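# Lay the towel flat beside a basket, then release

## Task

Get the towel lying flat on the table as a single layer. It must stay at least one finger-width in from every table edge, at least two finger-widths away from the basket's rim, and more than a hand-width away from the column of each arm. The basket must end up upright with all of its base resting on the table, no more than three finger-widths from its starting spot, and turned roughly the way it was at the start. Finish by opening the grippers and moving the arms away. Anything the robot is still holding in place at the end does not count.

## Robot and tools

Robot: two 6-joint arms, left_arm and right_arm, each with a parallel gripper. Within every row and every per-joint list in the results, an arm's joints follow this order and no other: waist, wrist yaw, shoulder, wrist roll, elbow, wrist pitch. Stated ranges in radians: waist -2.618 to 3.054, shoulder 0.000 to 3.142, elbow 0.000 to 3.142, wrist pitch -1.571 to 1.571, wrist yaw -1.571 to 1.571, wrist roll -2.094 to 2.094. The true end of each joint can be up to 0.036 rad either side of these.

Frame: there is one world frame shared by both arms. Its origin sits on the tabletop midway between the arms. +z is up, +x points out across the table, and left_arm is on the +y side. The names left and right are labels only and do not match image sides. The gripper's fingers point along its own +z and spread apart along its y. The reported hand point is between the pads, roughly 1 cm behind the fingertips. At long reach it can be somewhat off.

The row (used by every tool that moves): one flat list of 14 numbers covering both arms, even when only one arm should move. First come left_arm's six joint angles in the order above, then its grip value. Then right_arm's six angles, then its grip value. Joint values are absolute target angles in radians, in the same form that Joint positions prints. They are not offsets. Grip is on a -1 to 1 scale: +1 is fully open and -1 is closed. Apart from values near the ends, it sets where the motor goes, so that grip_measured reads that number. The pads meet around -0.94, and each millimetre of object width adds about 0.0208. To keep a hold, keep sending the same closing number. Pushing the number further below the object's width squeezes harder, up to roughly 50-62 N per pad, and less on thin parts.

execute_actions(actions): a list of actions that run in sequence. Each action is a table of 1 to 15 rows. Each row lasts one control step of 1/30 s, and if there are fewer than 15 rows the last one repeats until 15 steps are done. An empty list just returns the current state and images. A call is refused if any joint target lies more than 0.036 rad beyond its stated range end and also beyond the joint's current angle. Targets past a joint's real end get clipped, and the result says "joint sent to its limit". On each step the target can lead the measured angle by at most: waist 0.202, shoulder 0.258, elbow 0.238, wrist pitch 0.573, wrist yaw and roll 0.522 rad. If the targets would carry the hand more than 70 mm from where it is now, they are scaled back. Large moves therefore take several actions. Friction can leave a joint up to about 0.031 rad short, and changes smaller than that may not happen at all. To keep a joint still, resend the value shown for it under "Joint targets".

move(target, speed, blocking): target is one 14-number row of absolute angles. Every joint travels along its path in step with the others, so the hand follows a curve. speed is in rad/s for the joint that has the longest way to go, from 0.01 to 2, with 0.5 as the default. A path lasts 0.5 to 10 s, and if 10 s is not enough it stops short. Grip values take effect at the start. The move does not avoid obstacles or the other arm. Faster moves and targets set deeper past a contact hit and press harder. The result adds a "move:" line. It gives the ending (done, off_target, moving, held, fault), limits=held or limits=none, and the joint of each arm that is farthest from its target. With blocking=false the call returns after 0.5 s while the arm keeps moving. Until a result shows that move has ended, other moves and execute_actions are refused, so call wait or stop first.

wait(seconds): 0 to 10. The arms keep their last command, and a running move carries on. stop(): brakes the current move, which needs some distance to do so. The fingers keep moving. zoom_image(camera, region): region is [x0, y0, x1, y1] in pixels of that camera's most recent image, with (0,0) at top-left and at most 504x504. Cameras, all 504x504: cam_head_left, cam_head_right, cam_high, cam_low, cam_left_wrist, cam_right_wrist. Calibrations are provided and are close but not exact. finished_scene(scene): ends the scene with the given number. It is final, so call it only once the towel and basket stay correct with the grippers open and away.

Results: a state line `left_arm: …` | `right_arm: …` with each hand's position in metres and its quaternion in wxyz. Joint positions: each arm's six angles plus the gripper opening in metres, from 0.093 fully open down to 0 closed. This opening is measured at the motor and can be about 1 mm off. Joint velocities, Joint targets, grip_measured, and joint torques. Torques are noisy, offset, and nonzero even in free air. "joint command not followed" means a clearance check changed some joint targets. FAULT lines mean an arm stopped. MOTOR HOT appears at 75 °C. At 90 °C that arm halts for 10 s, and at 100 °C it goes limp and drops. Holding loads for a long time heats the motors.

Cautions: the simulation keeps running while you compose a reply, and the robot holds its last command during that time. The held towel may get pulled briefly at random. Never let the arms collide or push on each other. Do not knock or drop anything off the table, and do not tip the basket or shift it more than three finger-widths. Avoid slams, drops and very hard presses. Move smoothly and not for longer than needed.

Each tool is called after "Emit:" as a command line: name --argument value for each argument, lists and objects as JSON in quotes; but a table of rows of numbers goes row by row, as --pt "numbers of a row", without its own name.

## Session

Emit:
execute_actions --actions '[]'

Scene clock: 0.00 s.
left_arm: end_effector_position=(+0.0526, +0.4697, +0.1279) grip_measured=+0.980 end_effector_quat_wxyz=(-0.111, +0.941, -0.260, +0.184) | right_arm: end_effector_position=(+0.1733, -0.5639, +0.2069) grip_measured=+1.000 end_effector_quat_wxyz=(-0.116, +0.093, +0.975, -0.167)
Joint names: [waist, wrist yaw, shoulder, wrist roll, elbow, wrist pitch]
Joint positions: left_arm=[ 1.954  0.434  1.089 -0.757  0.878 -1.36   0.092] | right_arm=[-0.973  0.392  1.693 -0.821  1.69  -1.446  0.093]
Joint velocities: left_arm=[ 0.017 -0.051  0.002  0.051 -0.002 -0.022  0.001] | right_arm=[ 0.007  0.022 -0.012 -0.037 -0.002  0.007  0.   ]
Joint torques (N m, as the arm reports them, + toward a larger angle): no reading
Joint targets: left_arm=[1.954 0.434 1.089 -0.757 0.878 -1.360] | right_arm=[-0.973 0.392 1.693 -0.821 1.690 -1.446]
camera_calibration (this result's frames):
cam_left_wrist: T_world_to_cam=[[0.450391, 0.844462, 0.289884, -0.458734], [0.559001, -0.519879, 0.645944, 0.172138], [0.69618, -0.128881, -0.706204, 0.198311], [0, 0, 0, 1]] pos_world=[-0.0276755, 0.502433, 0.161836]
cam_right_wrist: T_world_to_cam=[[-0.146325, -0.919599, 0.364591, -0.564573], [-0.752868, 0.342599, 0.561975, 0.246384], [-0.6417, -0.192258, -0.742468, 0.242767], [0, 0, 0, 1]] pos_world=[0.258667, -0.556918, 0.247623]

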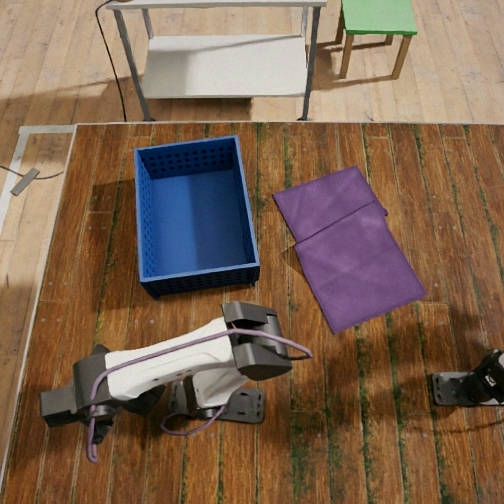

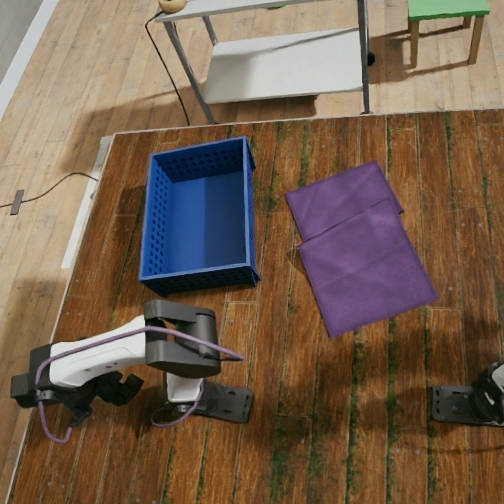

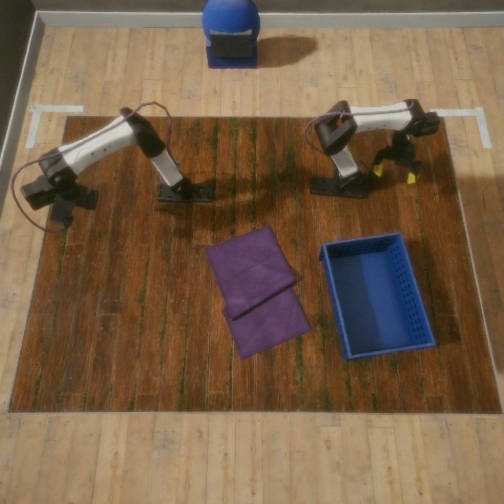

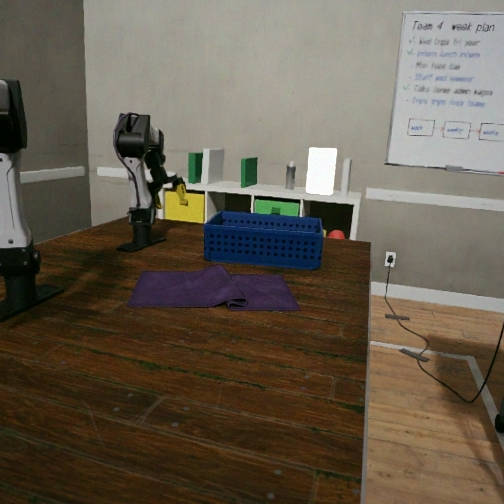

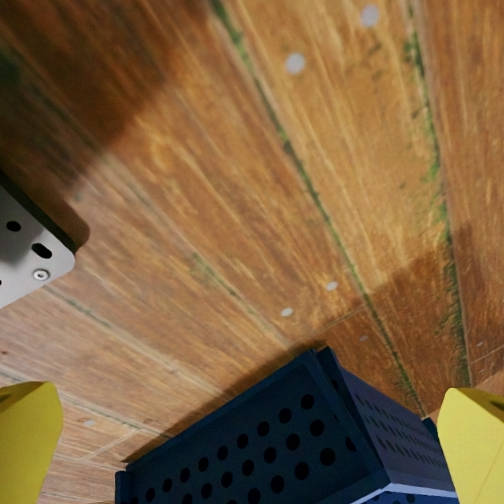

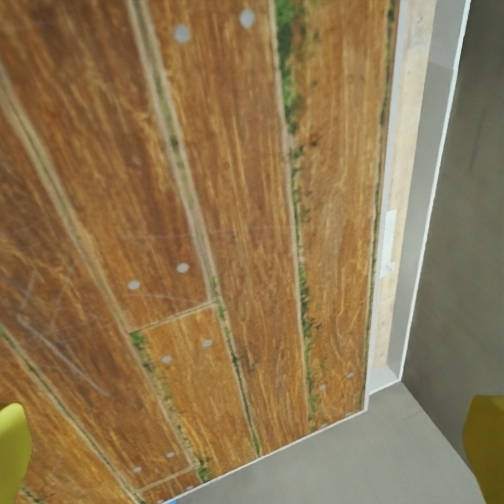

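Emit:
zoom_image --camera "cam_high" --region '[190, 210, 360, 380]'

Emit:
zoom_image --camera "cam_head_left" --region '[230, 130, 450, 350]'

Emit:
zoom_image --camera "cam_low" --region '[120, 250, 320, 330]'

Region (190, 210, 360, 380) of cam_high's 504x504 image, scaled by 2.965, with more detail than that image has.

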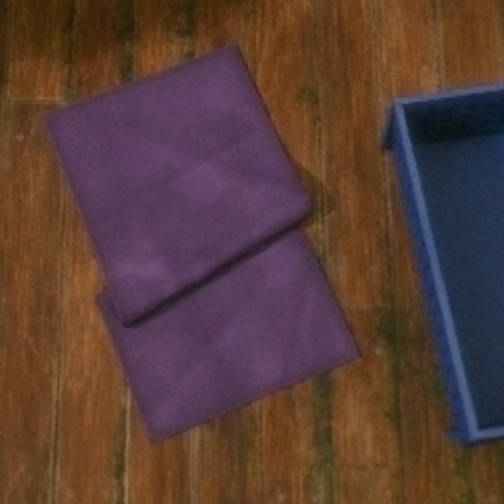

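Region (230, 130, 450, 350) of cam_head_left's 504x504 image, scaled by 2.291, with more detail than that image has.

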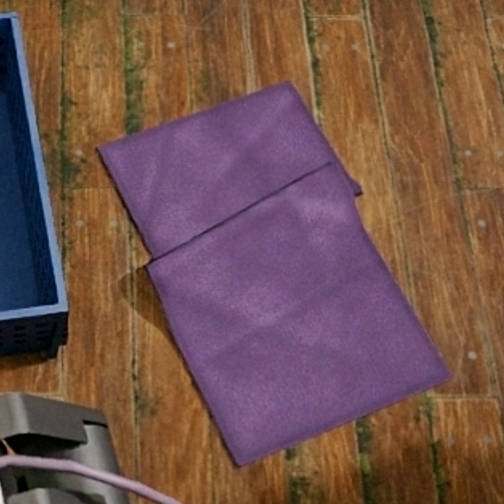

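Region (120, 250, 320, 330) of cam_low's 504x504 image, scaled by 2.520, with more detail than that image has; it fills the top 202 rows of this view, and the rest is white.

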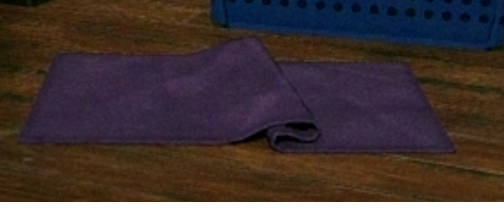

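Emit:
move --target '[-0.322,0,1.75,0,1.76,-0.5,1, 0.817,0,1.635,0.403,1.093,-1.018,1]' --speed 1.0

Scene clock: 8.03 s.
left_arm: end_effector_position=(+0.4955, +0.0864, +0.3226) grip_measured=+0.981 end_effector_quat_wxyz=(+0.499, +0.184, +0.839, -0.116) | right_arm: end_effector_position=(+0.2447, -0.0568, +0.0584) grip_measured=+1.000 end_effector_quat_wxyz=(-0.002, -0.199, +0.980, -0.005)
Joint names: [waist, wrist yaw, shoulder, wrist roll, elbow, wrist pitch]
Joint positions: left_arm=[-0.326  0.008  1.731 -0.007  1.746 -0.511  0.092] | right_arm=[ 0.813  0.007  1.655  0.397  1.109 -1.034  0.093]
Joint velocities: left_arm=[-0.012  0.007 -0.007 -0.037 -0.002 -0.051  0.   ] | right_arm=[-0.007  0.007  0.002 -0.037 -0.012 -0.007  0.   ]
Joint torques (N m, as the arm reports them, + toward a larger angle): left_arm=[ 0.24  0.   -7.79  0.06  9.44  2.5 ] | right_arm=[ 0.49  0.04 -9.33 -0.07  4.79  0.55]
Joint targets: left_arm=[-0.322 0.000 1.750 0.000 1.760 -0.500] | right_arm=[0.817 -0.000 1.635 0.403 1.093 -1.018]
move: done; limits=none; left_arm: farthest joint: the shoulder, 0.019 radians from its target (0.661 radians at the start); right_arm: farthest joint: the shoulder, 0.020 radians from its target (0.058 radians at the start)
camera_calibration (this result's frames):
cam_left_wrist: T_world_to_cam=[[-0.410341, -0.9119, 0.00758773, 0.27829], [-0.731403, 0.324128, -0.599993, 0.567936], [0.544674, -0.251751, -0.799969, 0.0940246], [0, 0, 0, 1]] pos_world=[0.478371, 0.0933601, 0.413863]
cam_right_wrist: T_world_to_cam=[[0.383576, -0.923132, 0.0263815, -0.143821], [-0.83791, -0.335869, 0.430231, 0.199883], [-0.3883, -0.187132, -0.902333, 0.223444], [0, 0, 0, 1]] pos_world=[0.309414, -0.023818, 0.119419]

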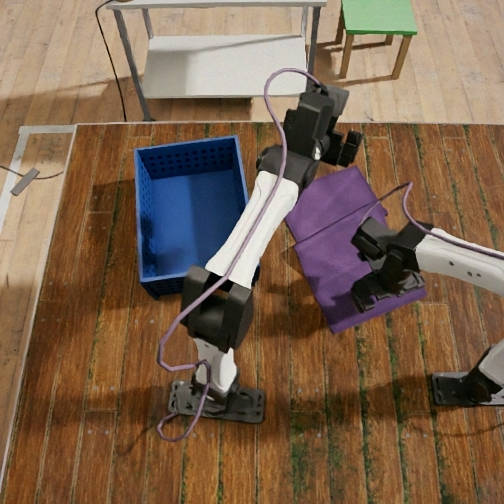

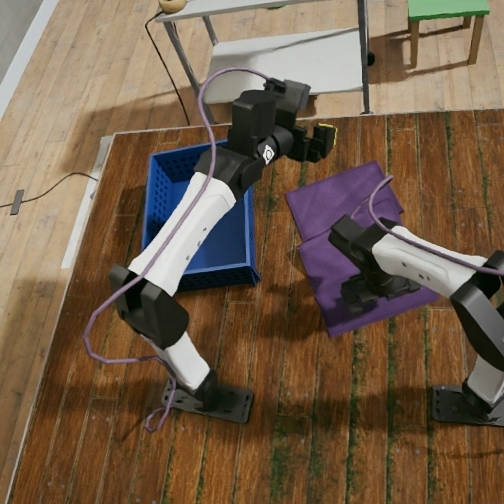

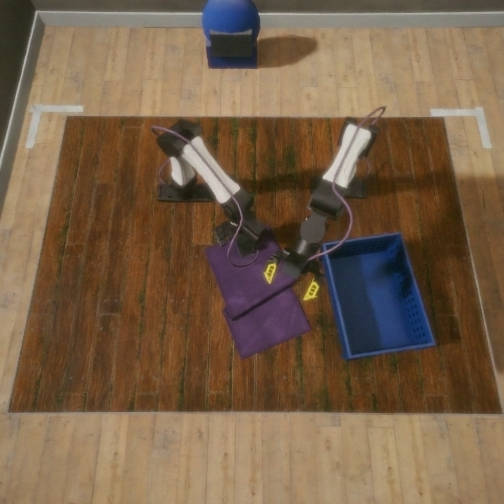

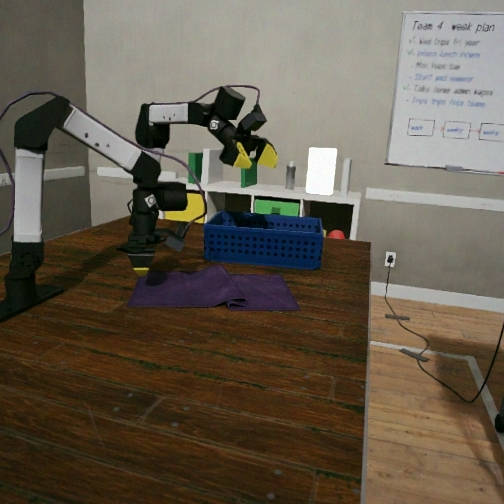

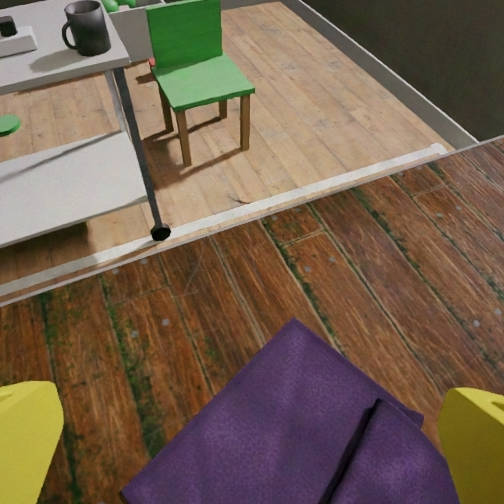

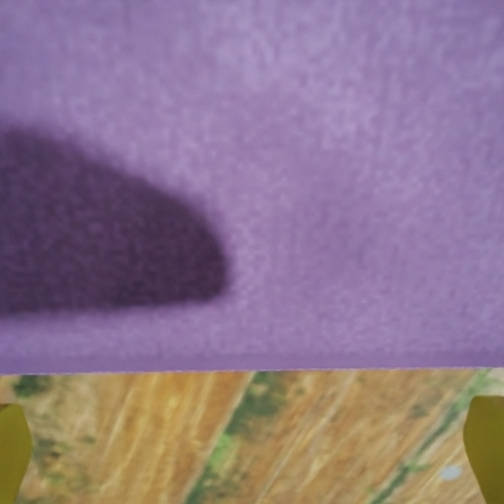

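Emit:
move --target '[-0.322,0,2.125,0,1.411,-0.105,1, 0.817,0,1.708,0.395,1.013,-0.885,1]' --speed 0.4

Scene clock: 11.37 s.
left_arm: end_effector_position=(+0.5226, +0.0740, +0.0481) grip_measured=+0.981 end_effector_quat_wxyz=(+0.357, +0.199, +0.909, -0.084) | right_arm: end_effector_position=(+0.2469, -0.0546, +0.0300) grip_measured=+1.000 end_effector_quat_wxyz=(+0.005, -0.199, +0.980, -0.000)
Joint names: [waist, wrist yaw, shoulder, wrist roll, elbow, wrist pitch]
Joint positions: left_arm=[-0.326  0.007  2.123 -0.007  1.419 -0.117  0.092] | right_arm=[ 0.813  0.007  1.691  0.397  1.029 -0.9    0.093]
Joint velocities: left_arm=[-0.007 -0.007 -0.012  0.051 -0.007 -0.051  0.001] | right_arm=[ 0.002  0.007 -0.012  0.051  0.002 -0.022  0.   ]
Joint torques (N m, as the arm reports them, + toward a larger angle): left_arm=[  0.21   0.   -11.8    0.08   7.18   2.12] | right_arm=[ 0.49  0.04 -6.42 -0.16  4.57  0.59]
Joint targets: left_arm=[-0.322 -0.000 2.125 0.000 1.411 -0.105] | right_arm=[0.817 0.000 1.708 0.395 1.013 -0.885]
move: done; limits=none; left_arm: farthest joint: the wrist pitch, 0.012 radians from its target (0.406 radians at the start); right_arm: farthest joint: the shoulder, 0.017 radians from its target (0.053 radians at the start)
camera_calibration (this result's frames):
cam_left_wrist: T_world_to_cam=[[-0.408498, -0.912756, 0.00250207, 0.279485], [-0.867271, 0.387285, -0.312811, 0.479626], [0.284551, -0.129953, -0.949812, -0.00932525], [0, 0, 0, 1]] pos_world=[0.532789, 0.068138, 0.140476]
cam_right_wrist: T_world_to_cam=[[0.382601, -0.923702, 0.0197691, -0.141421], [-0.843128, -0.340317, 0.416315, 0.21617], [-0.377824, -0.175951, -0.909005, 0.19733], [0, 0, 0, 1]] pos_world=[0.310923, -0.0223446, 0.092175]

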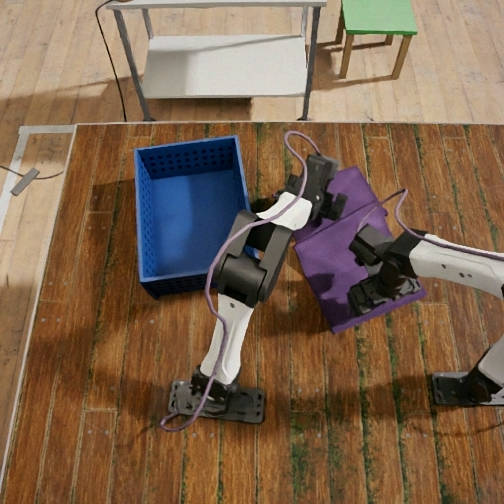

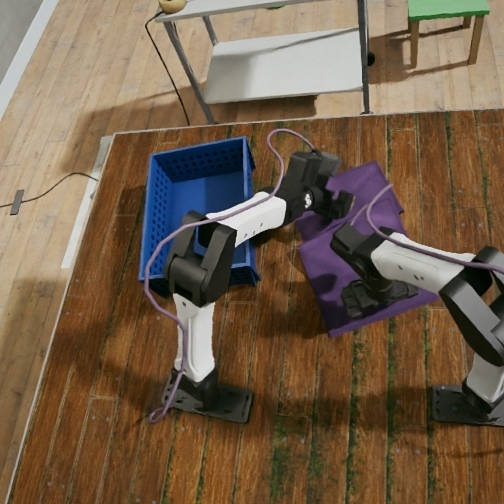

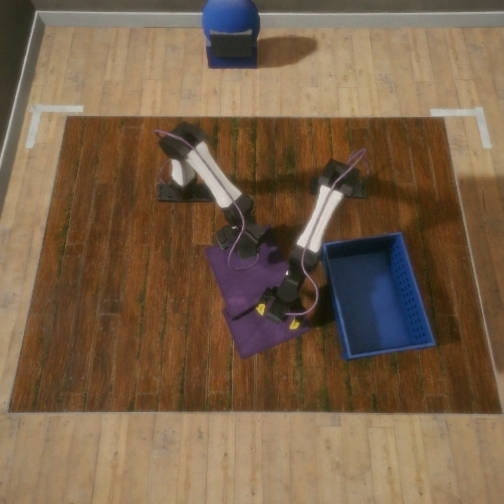

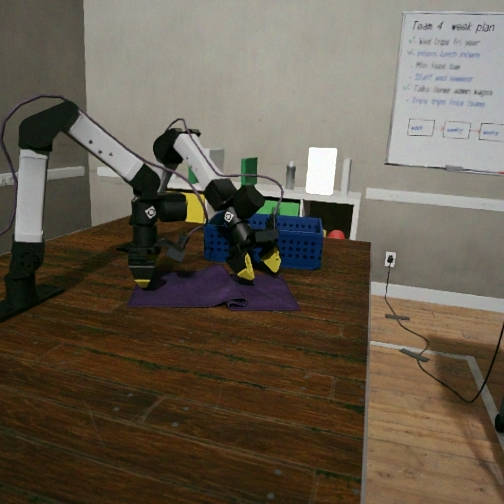

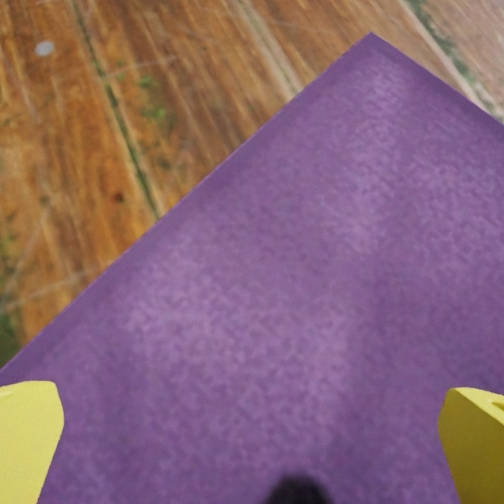

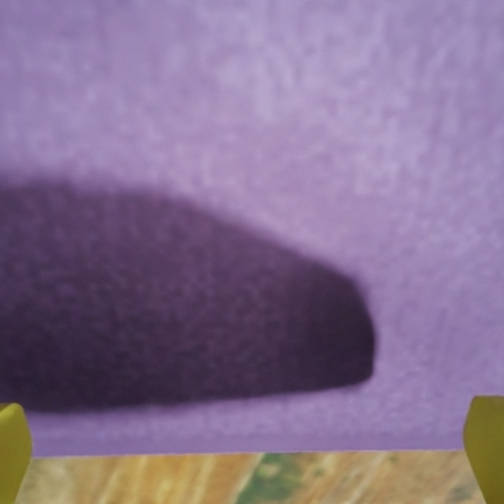

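Emit:
zoom_image --camera "cam_high" --region '[200, 260, 330, 370]'

Region (200, 260, 330, 370) of cam_high's 504x504 image, scaled by 3.877, with more detail than that image has; it fills the top 426 rows of this view, and the rest is white.

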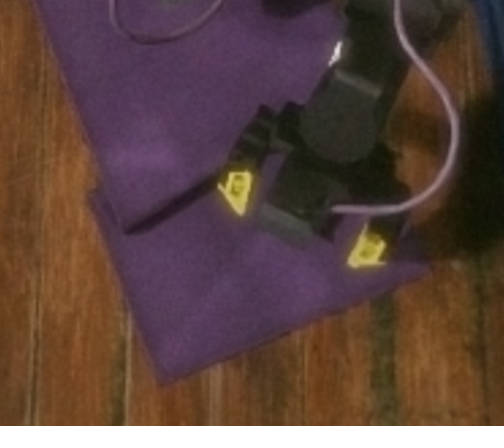

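Emit:
move --target '[-0.322,0,2.30,0,1.497,-0.03,0.2, 0.817,0,1.75,0.395,0.955,-0.82,1]' --speed 0.12

Scene clock: 14.10 s.
left_arm: end_effector_position=(+0.5466, +0.0629, +0.0195) grip_measured=+0.202 end_effector_quat_wxyz=(+0.370, +0.199, +0.903, -0.086) | right_arm: end_effector_position=(+0.2429, -0.0578, +0.0149) grip_measured=+1.000 end_effector_quat_wxyz=(-0.002, -0.199, +0.980, -0.004)
Joint names: [waist, wrist yaw, shoulder, wrist roll, elbow, wrist pitch]
Joint positions: left_arm=[-0.326  0.006  2.255 -0.005  1.491 -0.027  0.055] | right_arm=[ 0.813  0.003  1.713  0.397  0.989 -0.854  0.093]
Joint velocities: left_arm=[-0.022 -0.022 -0.007 -0.081 -0.002  0.037  0.   ] | right_arm=[-0.007 -0.007 -0.002 -0.007  0.002 -0.037  0.   ]
Joint torques (N m, as the arm reports them, + toward a larger angle): left_arm=[ 0.24  0.01 -9.69  0.07  8.12  1.97] | right_arm=[ 0.5   0.08 -4.81 -0.16  3.22  0.73]
Joint targets: left_arm=[-0.322 0.000 2.300 -0.000 1.497 -0.030] | right_arm=[0.817 -0.000 1.750 0.395 0.955 -0.820]
move: off_target (left_arm, right_arm); limits=none; left_arm: farthest joint: the shoulder, 0.045 radians from its target (0.177 radians at the start); right_arm: farthest joint: the shoulder, 0.037 radians from its target (0.059 radians at the start)
camera_calibration (this result's frames):
cam_left_wrist: T_world_to_cam=[[-0.409321, -0.91239, 0.0010382, 0.279767], [-0.857861, 0.38447, -0.340965, 0.491382], [0.310694, -0.140455, -0.940075, -0.058612], [0, 0, 0, 1]] pos_world=[0.554263, 0.0581021, 0.112154]
cam_right_wrist: T_world_to_cam=[[0.382907, -0.923495, 0.0232309, -0.142728], [-0.837119, -0.336239, 0.43148, 0.21651], [-0.390658, -0.184663, -0.901824, 0.184068], [0, 0, 0, 1]] pos_world=[0.307803, -0.0250189, 0.0758931]

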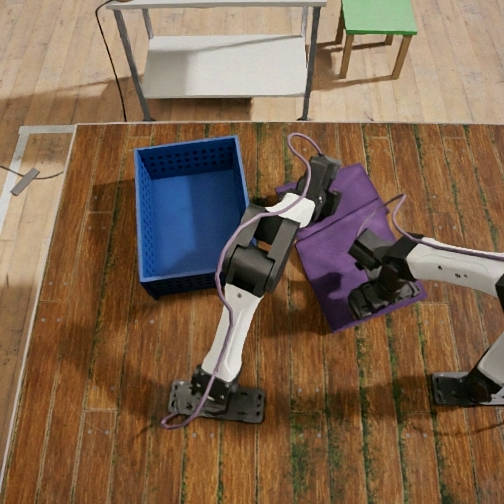

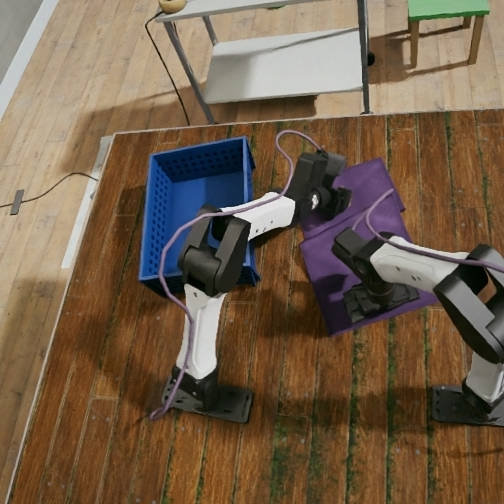

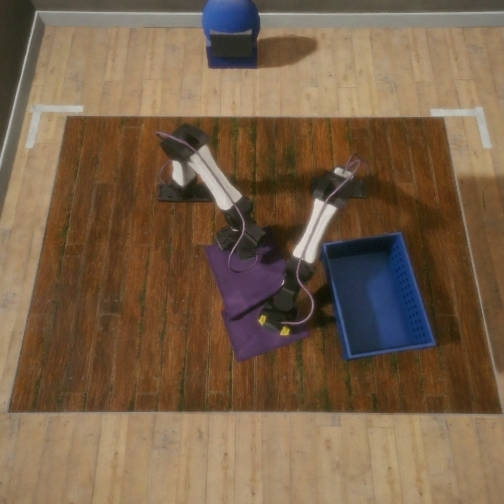

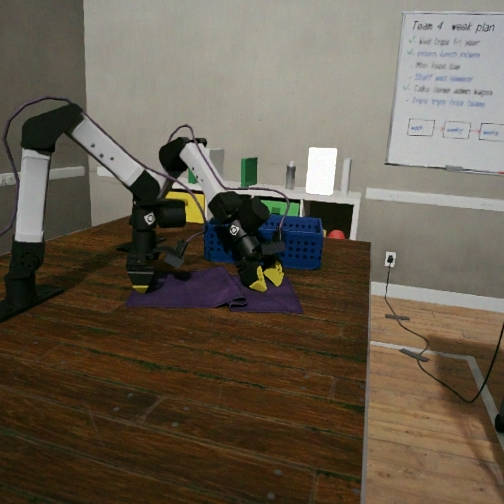

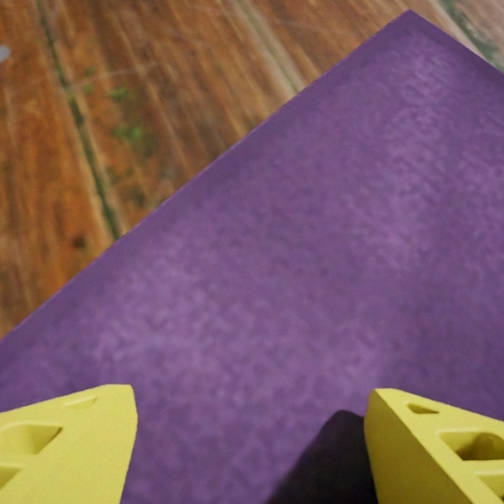

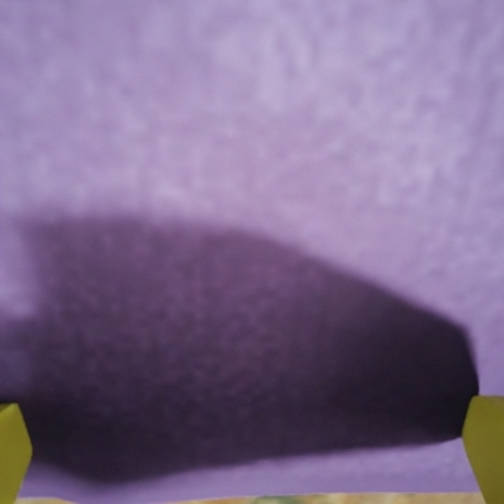

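Emit:
execute_actions --actions '[]'

Scene clock: 15.47 s.
left_arm: end_effector_position=(+0.5466, +0.0629, +0.0195) grip_measured=+0.202 end_effector_quat_wxyz=(+0.370, +0.199, +0.903, -0.086) | right_arm: end_effector_position=(+0.2429, -0.0578, +0.0149) grip_measured=+1.000 end_effector_quat_wxyz=(-0.002, -0.199, +0.980, -0.004)
Joint names: [waist, wrist yaw, shoulder, wrist roll, elbow, wrist pitch]
Joint positions: left_arm=[-0.326  0.006  2.255 -0.005  1.491 -0.027  0.055] | right_arm=[ 0.813  0.003  1.713  0.397  0.989 -0.854  0.093]
Joint velocities: left_arm=[ 0.017 -0.037  0.002  0.11   0.002  0.037  0.   ] | right_arm=[-0.007 -0.066  0.007 -0.007  0.002  0.007  0.   ]
Joint torques (N m, as the arm reports them, + toward a larger angle): left_arm=[ 0.23  0.01 -9.72  0.06  8.14  1.97] | right_arm=[ 0.5   0.08 -4.82 -0.16  3.22  0.73]
Joint targets: left_arm=[-0.322 0.000 2.300 -0.000 1.497 -0.030] | right_arm=[0.817 -0.000 1.750 0.395 0.955 -0.820]
camera_calibration (this result's frames):
cam_left_wrist: T_world_to_cam=[[-0.409321, -0.91239, 0.0010382, 0.279767], [-0.857861, 0.38447, -0.340965, 0.491382], [0.310694, -0.140455, -0.940075, -0.058612], [0, 0, 0, 1]] pos_world=[0.554263, 0.0581021, 0.112154]
cam_right_wrist: T_world_to_cam=[[0.382907, -0.923495, 0.0232309, -0.142728], [-0.837119, -0.336239, 0.43148, 0.21651], [-0.390658, -0.184663, -0.901824, 0.184068], [0, 0, 0, 1]] pos_world=[0.307803, -0.0250189, 0.0758931]

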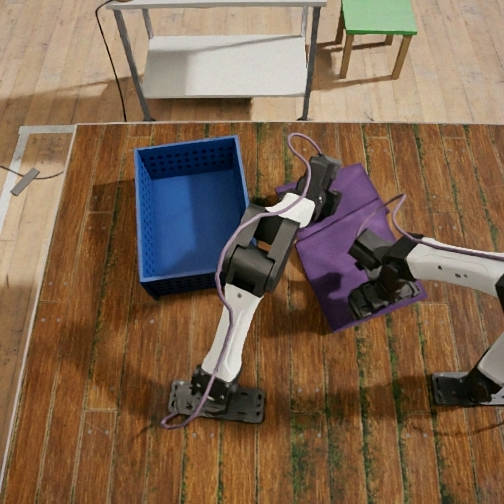

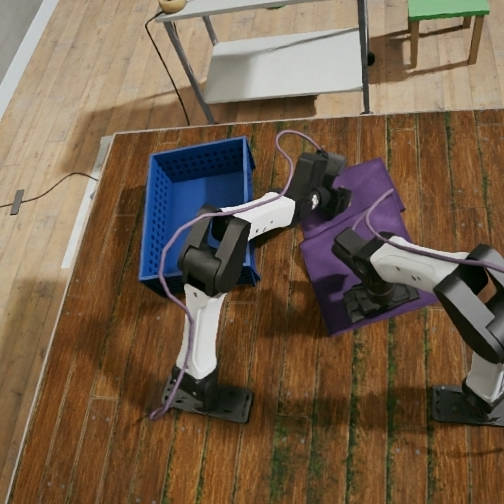

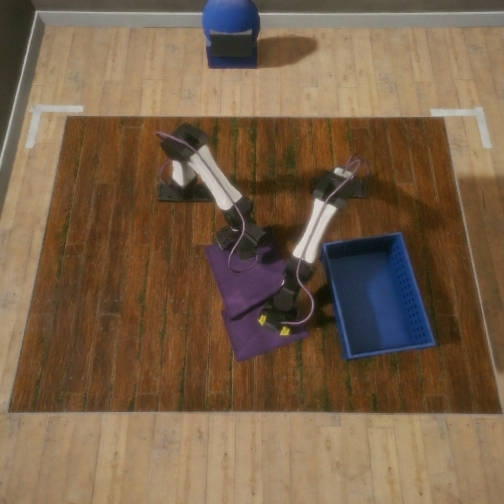

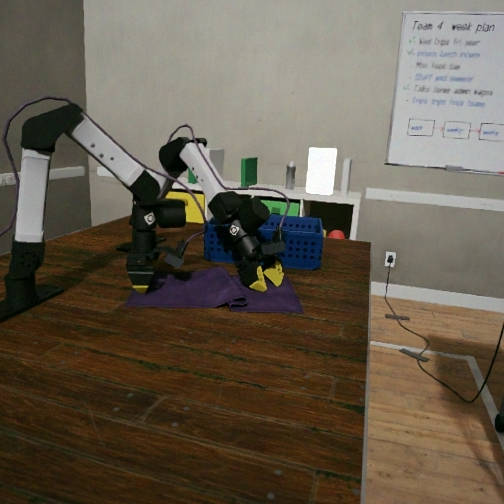

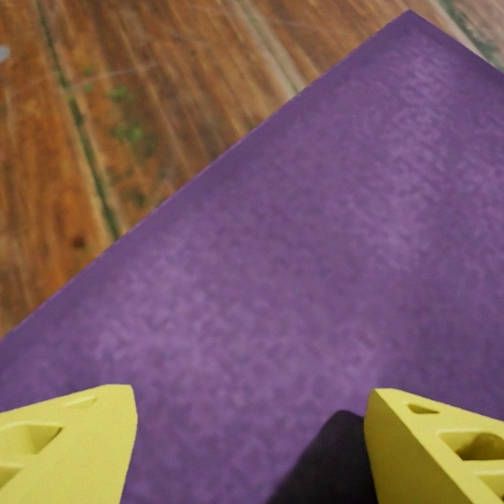

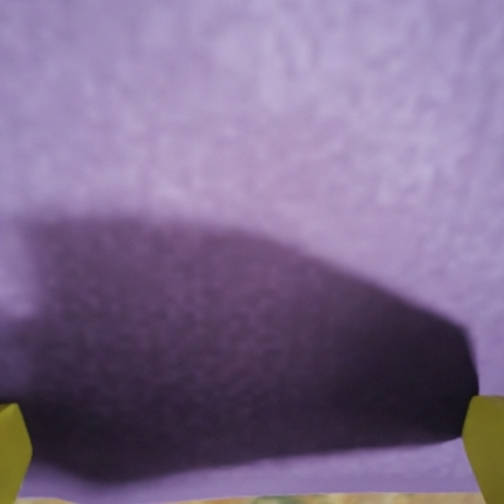

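Emit:
execute_actions --actions '[[[-0.320,0,2.307,0,1.509,-0.036,0.2,0.8115,0.001,1.745,0.389,0.951,-0.8225,1],[-0.318,0,2.313,0,1.521,-0.042,0.2,0.806,0.003,1.741,0.384,0.947,-0.825,1],[-0.316,0,2.320,0,1.533,-0.048,0.2,0.8005,0.004,1.736,0.378,0.943,-0.8275,1],[-0.314,0,2.327,0,1.545,-0.053,0.2,0.795,0.005,1.732,0.372,0.939,-0.83,1],[-0.312,0,2.333,0,1.557,-0.059,0.2,0.7895,0.006,1.727,0.366,0.935,-0.8325,1],[-0.310,0,2.340,0,1.569,-0.065,0.2,0.784,0.008,1.723,0.361,0.931,-0.835,1],[-0.307,0,2.346,0,1.580,-0.071,0.2,0.7785,0.009,1.718,0.355,0.927,-0.8375,1],[-0.305,0,2.353,0,1.592,-0.077,0.2,0.773,0.010,1.713,0.349,0.923,-0.84,1],[-0.303,0,2.360,0,1.604,-0.083,0.2,0.7675,0.011,1.709,0.344,0.919,-0.8425,1],[-0.301,0,2.366,0,1.616,-0.088,0.2,0.762,0.013,1.704,0.338,0.915,-0.845,1],[-0.299,0,2.373,0,1.628,-0.094,0.2,0.7565,0.014,1.700,0.332,0.911,-0.8475,1],[-0.297,0,2.380,0,1.640,-0.100,0.2,0.751,0.015,1.695,0.327,0.9075,-0.85,1],[-0.295,0,2.386,0,1.652,-0.106,0.2,0.7455,0.016,1.690,0.321,0.904,-0.8525,1],[-0.293,0,2.393,0,1.664,-0.112,0.2,0.740,0.018,1.686,0.315,0.900,-0.855,1],[-0.291,0,2.399,0,1.676,-0.118,0.2,0.7345,0.019,1.681,0.309,0.896,-0.8575,1]],[[-0.289,0,2.406,0,1.688,-0.123,0.2,0.729,0.020,1.677,0.304,0.892,-0.86,1],[-0.287,0,2.413,0,1.700,-0.129,0.2,0.7235,0.021,1.672,0.298,0.888,-0.8625,1],[-0.285,0,2.419,0,1.712,-0.135,0.2,0.718,0.023,1.668,0.292,0.884,-0.865,1],[-0.282,0,2.426,0,1.723,-0.141,0.2,0.7125,0.024,1.663,0.287,0.880,-0.8675,1],[-0.280,0,2.433,0,1.735,-0.147,0.2,0.707,0.025,1.658,0.281,0.876,-0.87,1],[-0.278,0,2.439,0,1.747,-0.153,0.2,0.7015,0.026,1.654,0.275,0.872,-0.8725,1],[-0.276,0,2.446,0,1.759,-0.158,0.2,0.696,0.028,1.649,0.269,0.868,-0.875,1],[-0.274,0,2.452,0,1.771,-0.164,0.2,0.6905,0.029,1.645,0.264,0.864,-0.8775,1],[-0.272,0,2.459,0,1.783,-0.170,0.2,0.685,0.03,1.640,0.258,0.860,-0.88,1]]]'

Scene clock: 19.40 s.
left_arm: end_effector_position=(+0.6019, +0.0651, +0.0212) grip_measured=+0.202 end_effector_quat_wxyz=(+0.384, +0.179, +0.902, -0.081) | right_arm: end_effector_position=(+0.2475, -0.0899, +0.0140) grip_measured=+1.000 end_effector_quat_wxyz=(-0.003, -0.207, +0.978, +0.008)
Joint names: [waist, wrist yaw, shoulder, wrist roll, elbow, wrist pitch]
Joint positions: left_arm=[-0.286  0.006  2.42  -0.005  1.777 -0.12   0.055] | right_arm=[ 0.701 -0.017  1.639  0.27   0.901 -0.829  0.093]
Joint velocities: left_arm=[-0.022  0.022  0.007  0.051  0.007  0.007  0.   ] | right_arm=[ 0.012 -0.007 -0.007 -0.051 -0.022  0.022  0.   ]
Joint torques (N m, as the arm reports them, + toward a larger angle): left_arm=[  0.77   0.   -11.61   0.06   8.5    1.46] | right_arm=[-1.34  0.63 -7.02 -0.21  2.74 -0.04]
Joint targets: left_arm=[-0.272 -0.000 2.459 -0.000 1.783 -0.170] | right_arm=[0.685 0.030 1.640 0.258 0.860 -0.880]
camera_calibration (this result's frames):
cam_left_wrist: T_world_to_cam=[[-0.372379, -0.92808, 0.00112575, 0.283179], [-0.863599, 0.346062, -0.366657, 0.544994], [0.339897, -0.137507, -0.930356, -0.0918381], [0, 0, 0, 1]] pos_world=[0.607322, 0.0615826, 0.114065]
cam_right_wrist: T_world_to_cam=[[0.39767, -0.917529, 0.000280592, -0.176828], [-0.829485, -0.35938, 0.427552, 0.206037], [-0.39219, -0.170257, -0.903991, 0.180752], [0, 0, 0, 1]] pos_world=[0.312112, -0.0574252, 0.0753561]

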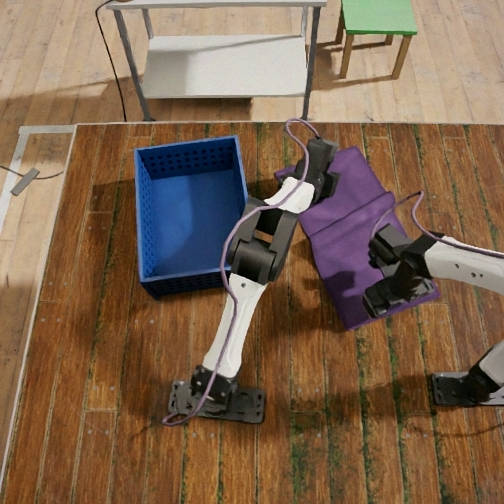

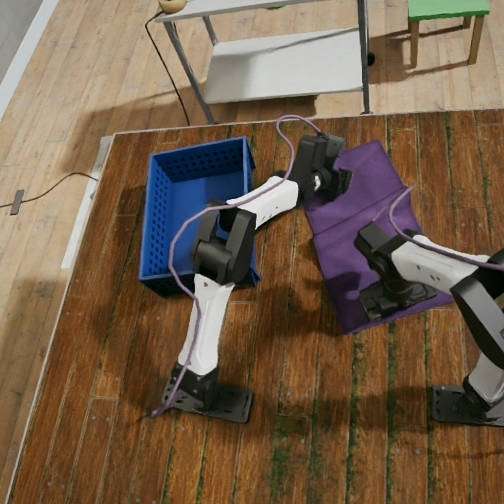

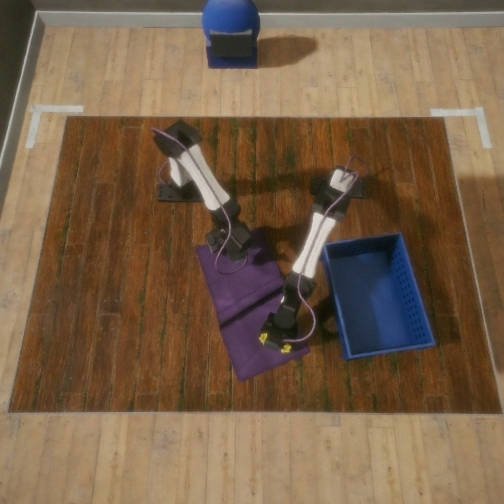

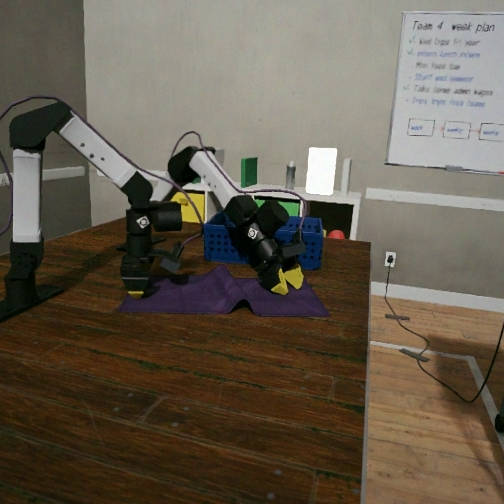

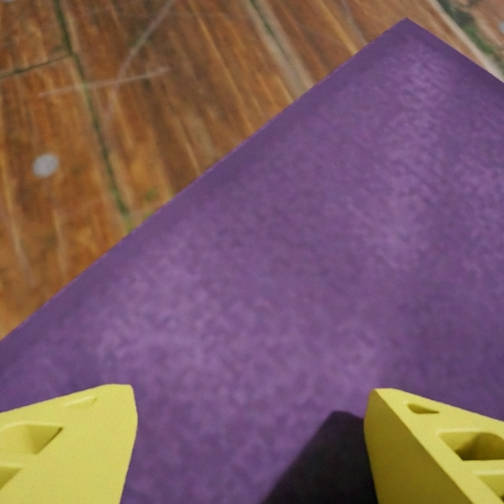

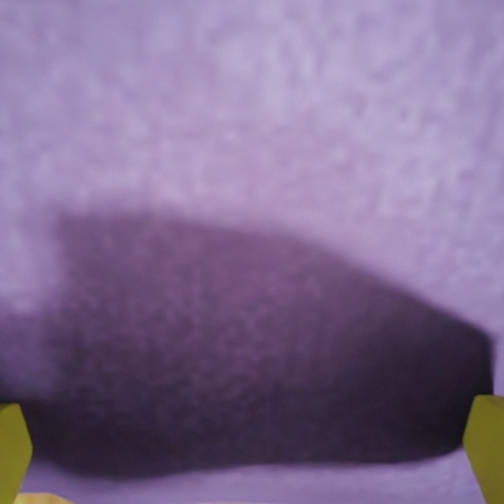

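Emit:
zoom_image --camera "cam_high" --region '[170, 210, 370, 420]'

Emit:
zoom_image --camera "cam_low" --region '[110, 240, 350, 340]'

Region (170, 210, 370, 420) of cam_high's 504x504 image, scaled by 2.400, with more detail than that image has; it fills the left 480 columns of this view, and the rest is white.

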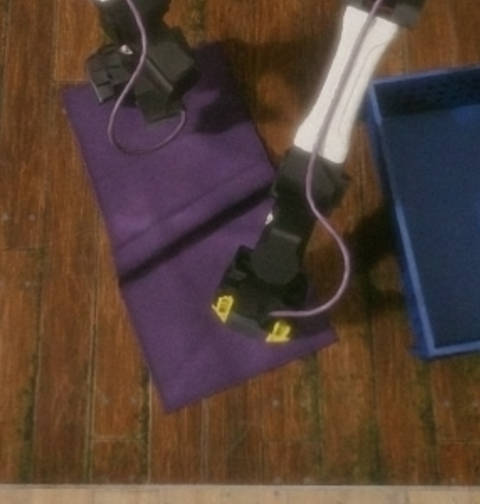

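Region (110, 240, 350, 340) of cam_low's 504x504 image, scaled by 2.100, with more detail than that image has; it fills the top 210 rows of this view, and the rest is white.

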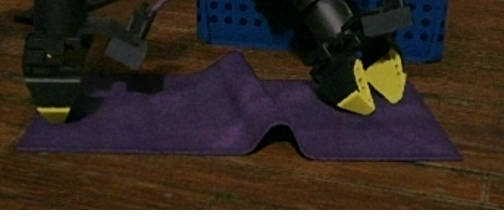

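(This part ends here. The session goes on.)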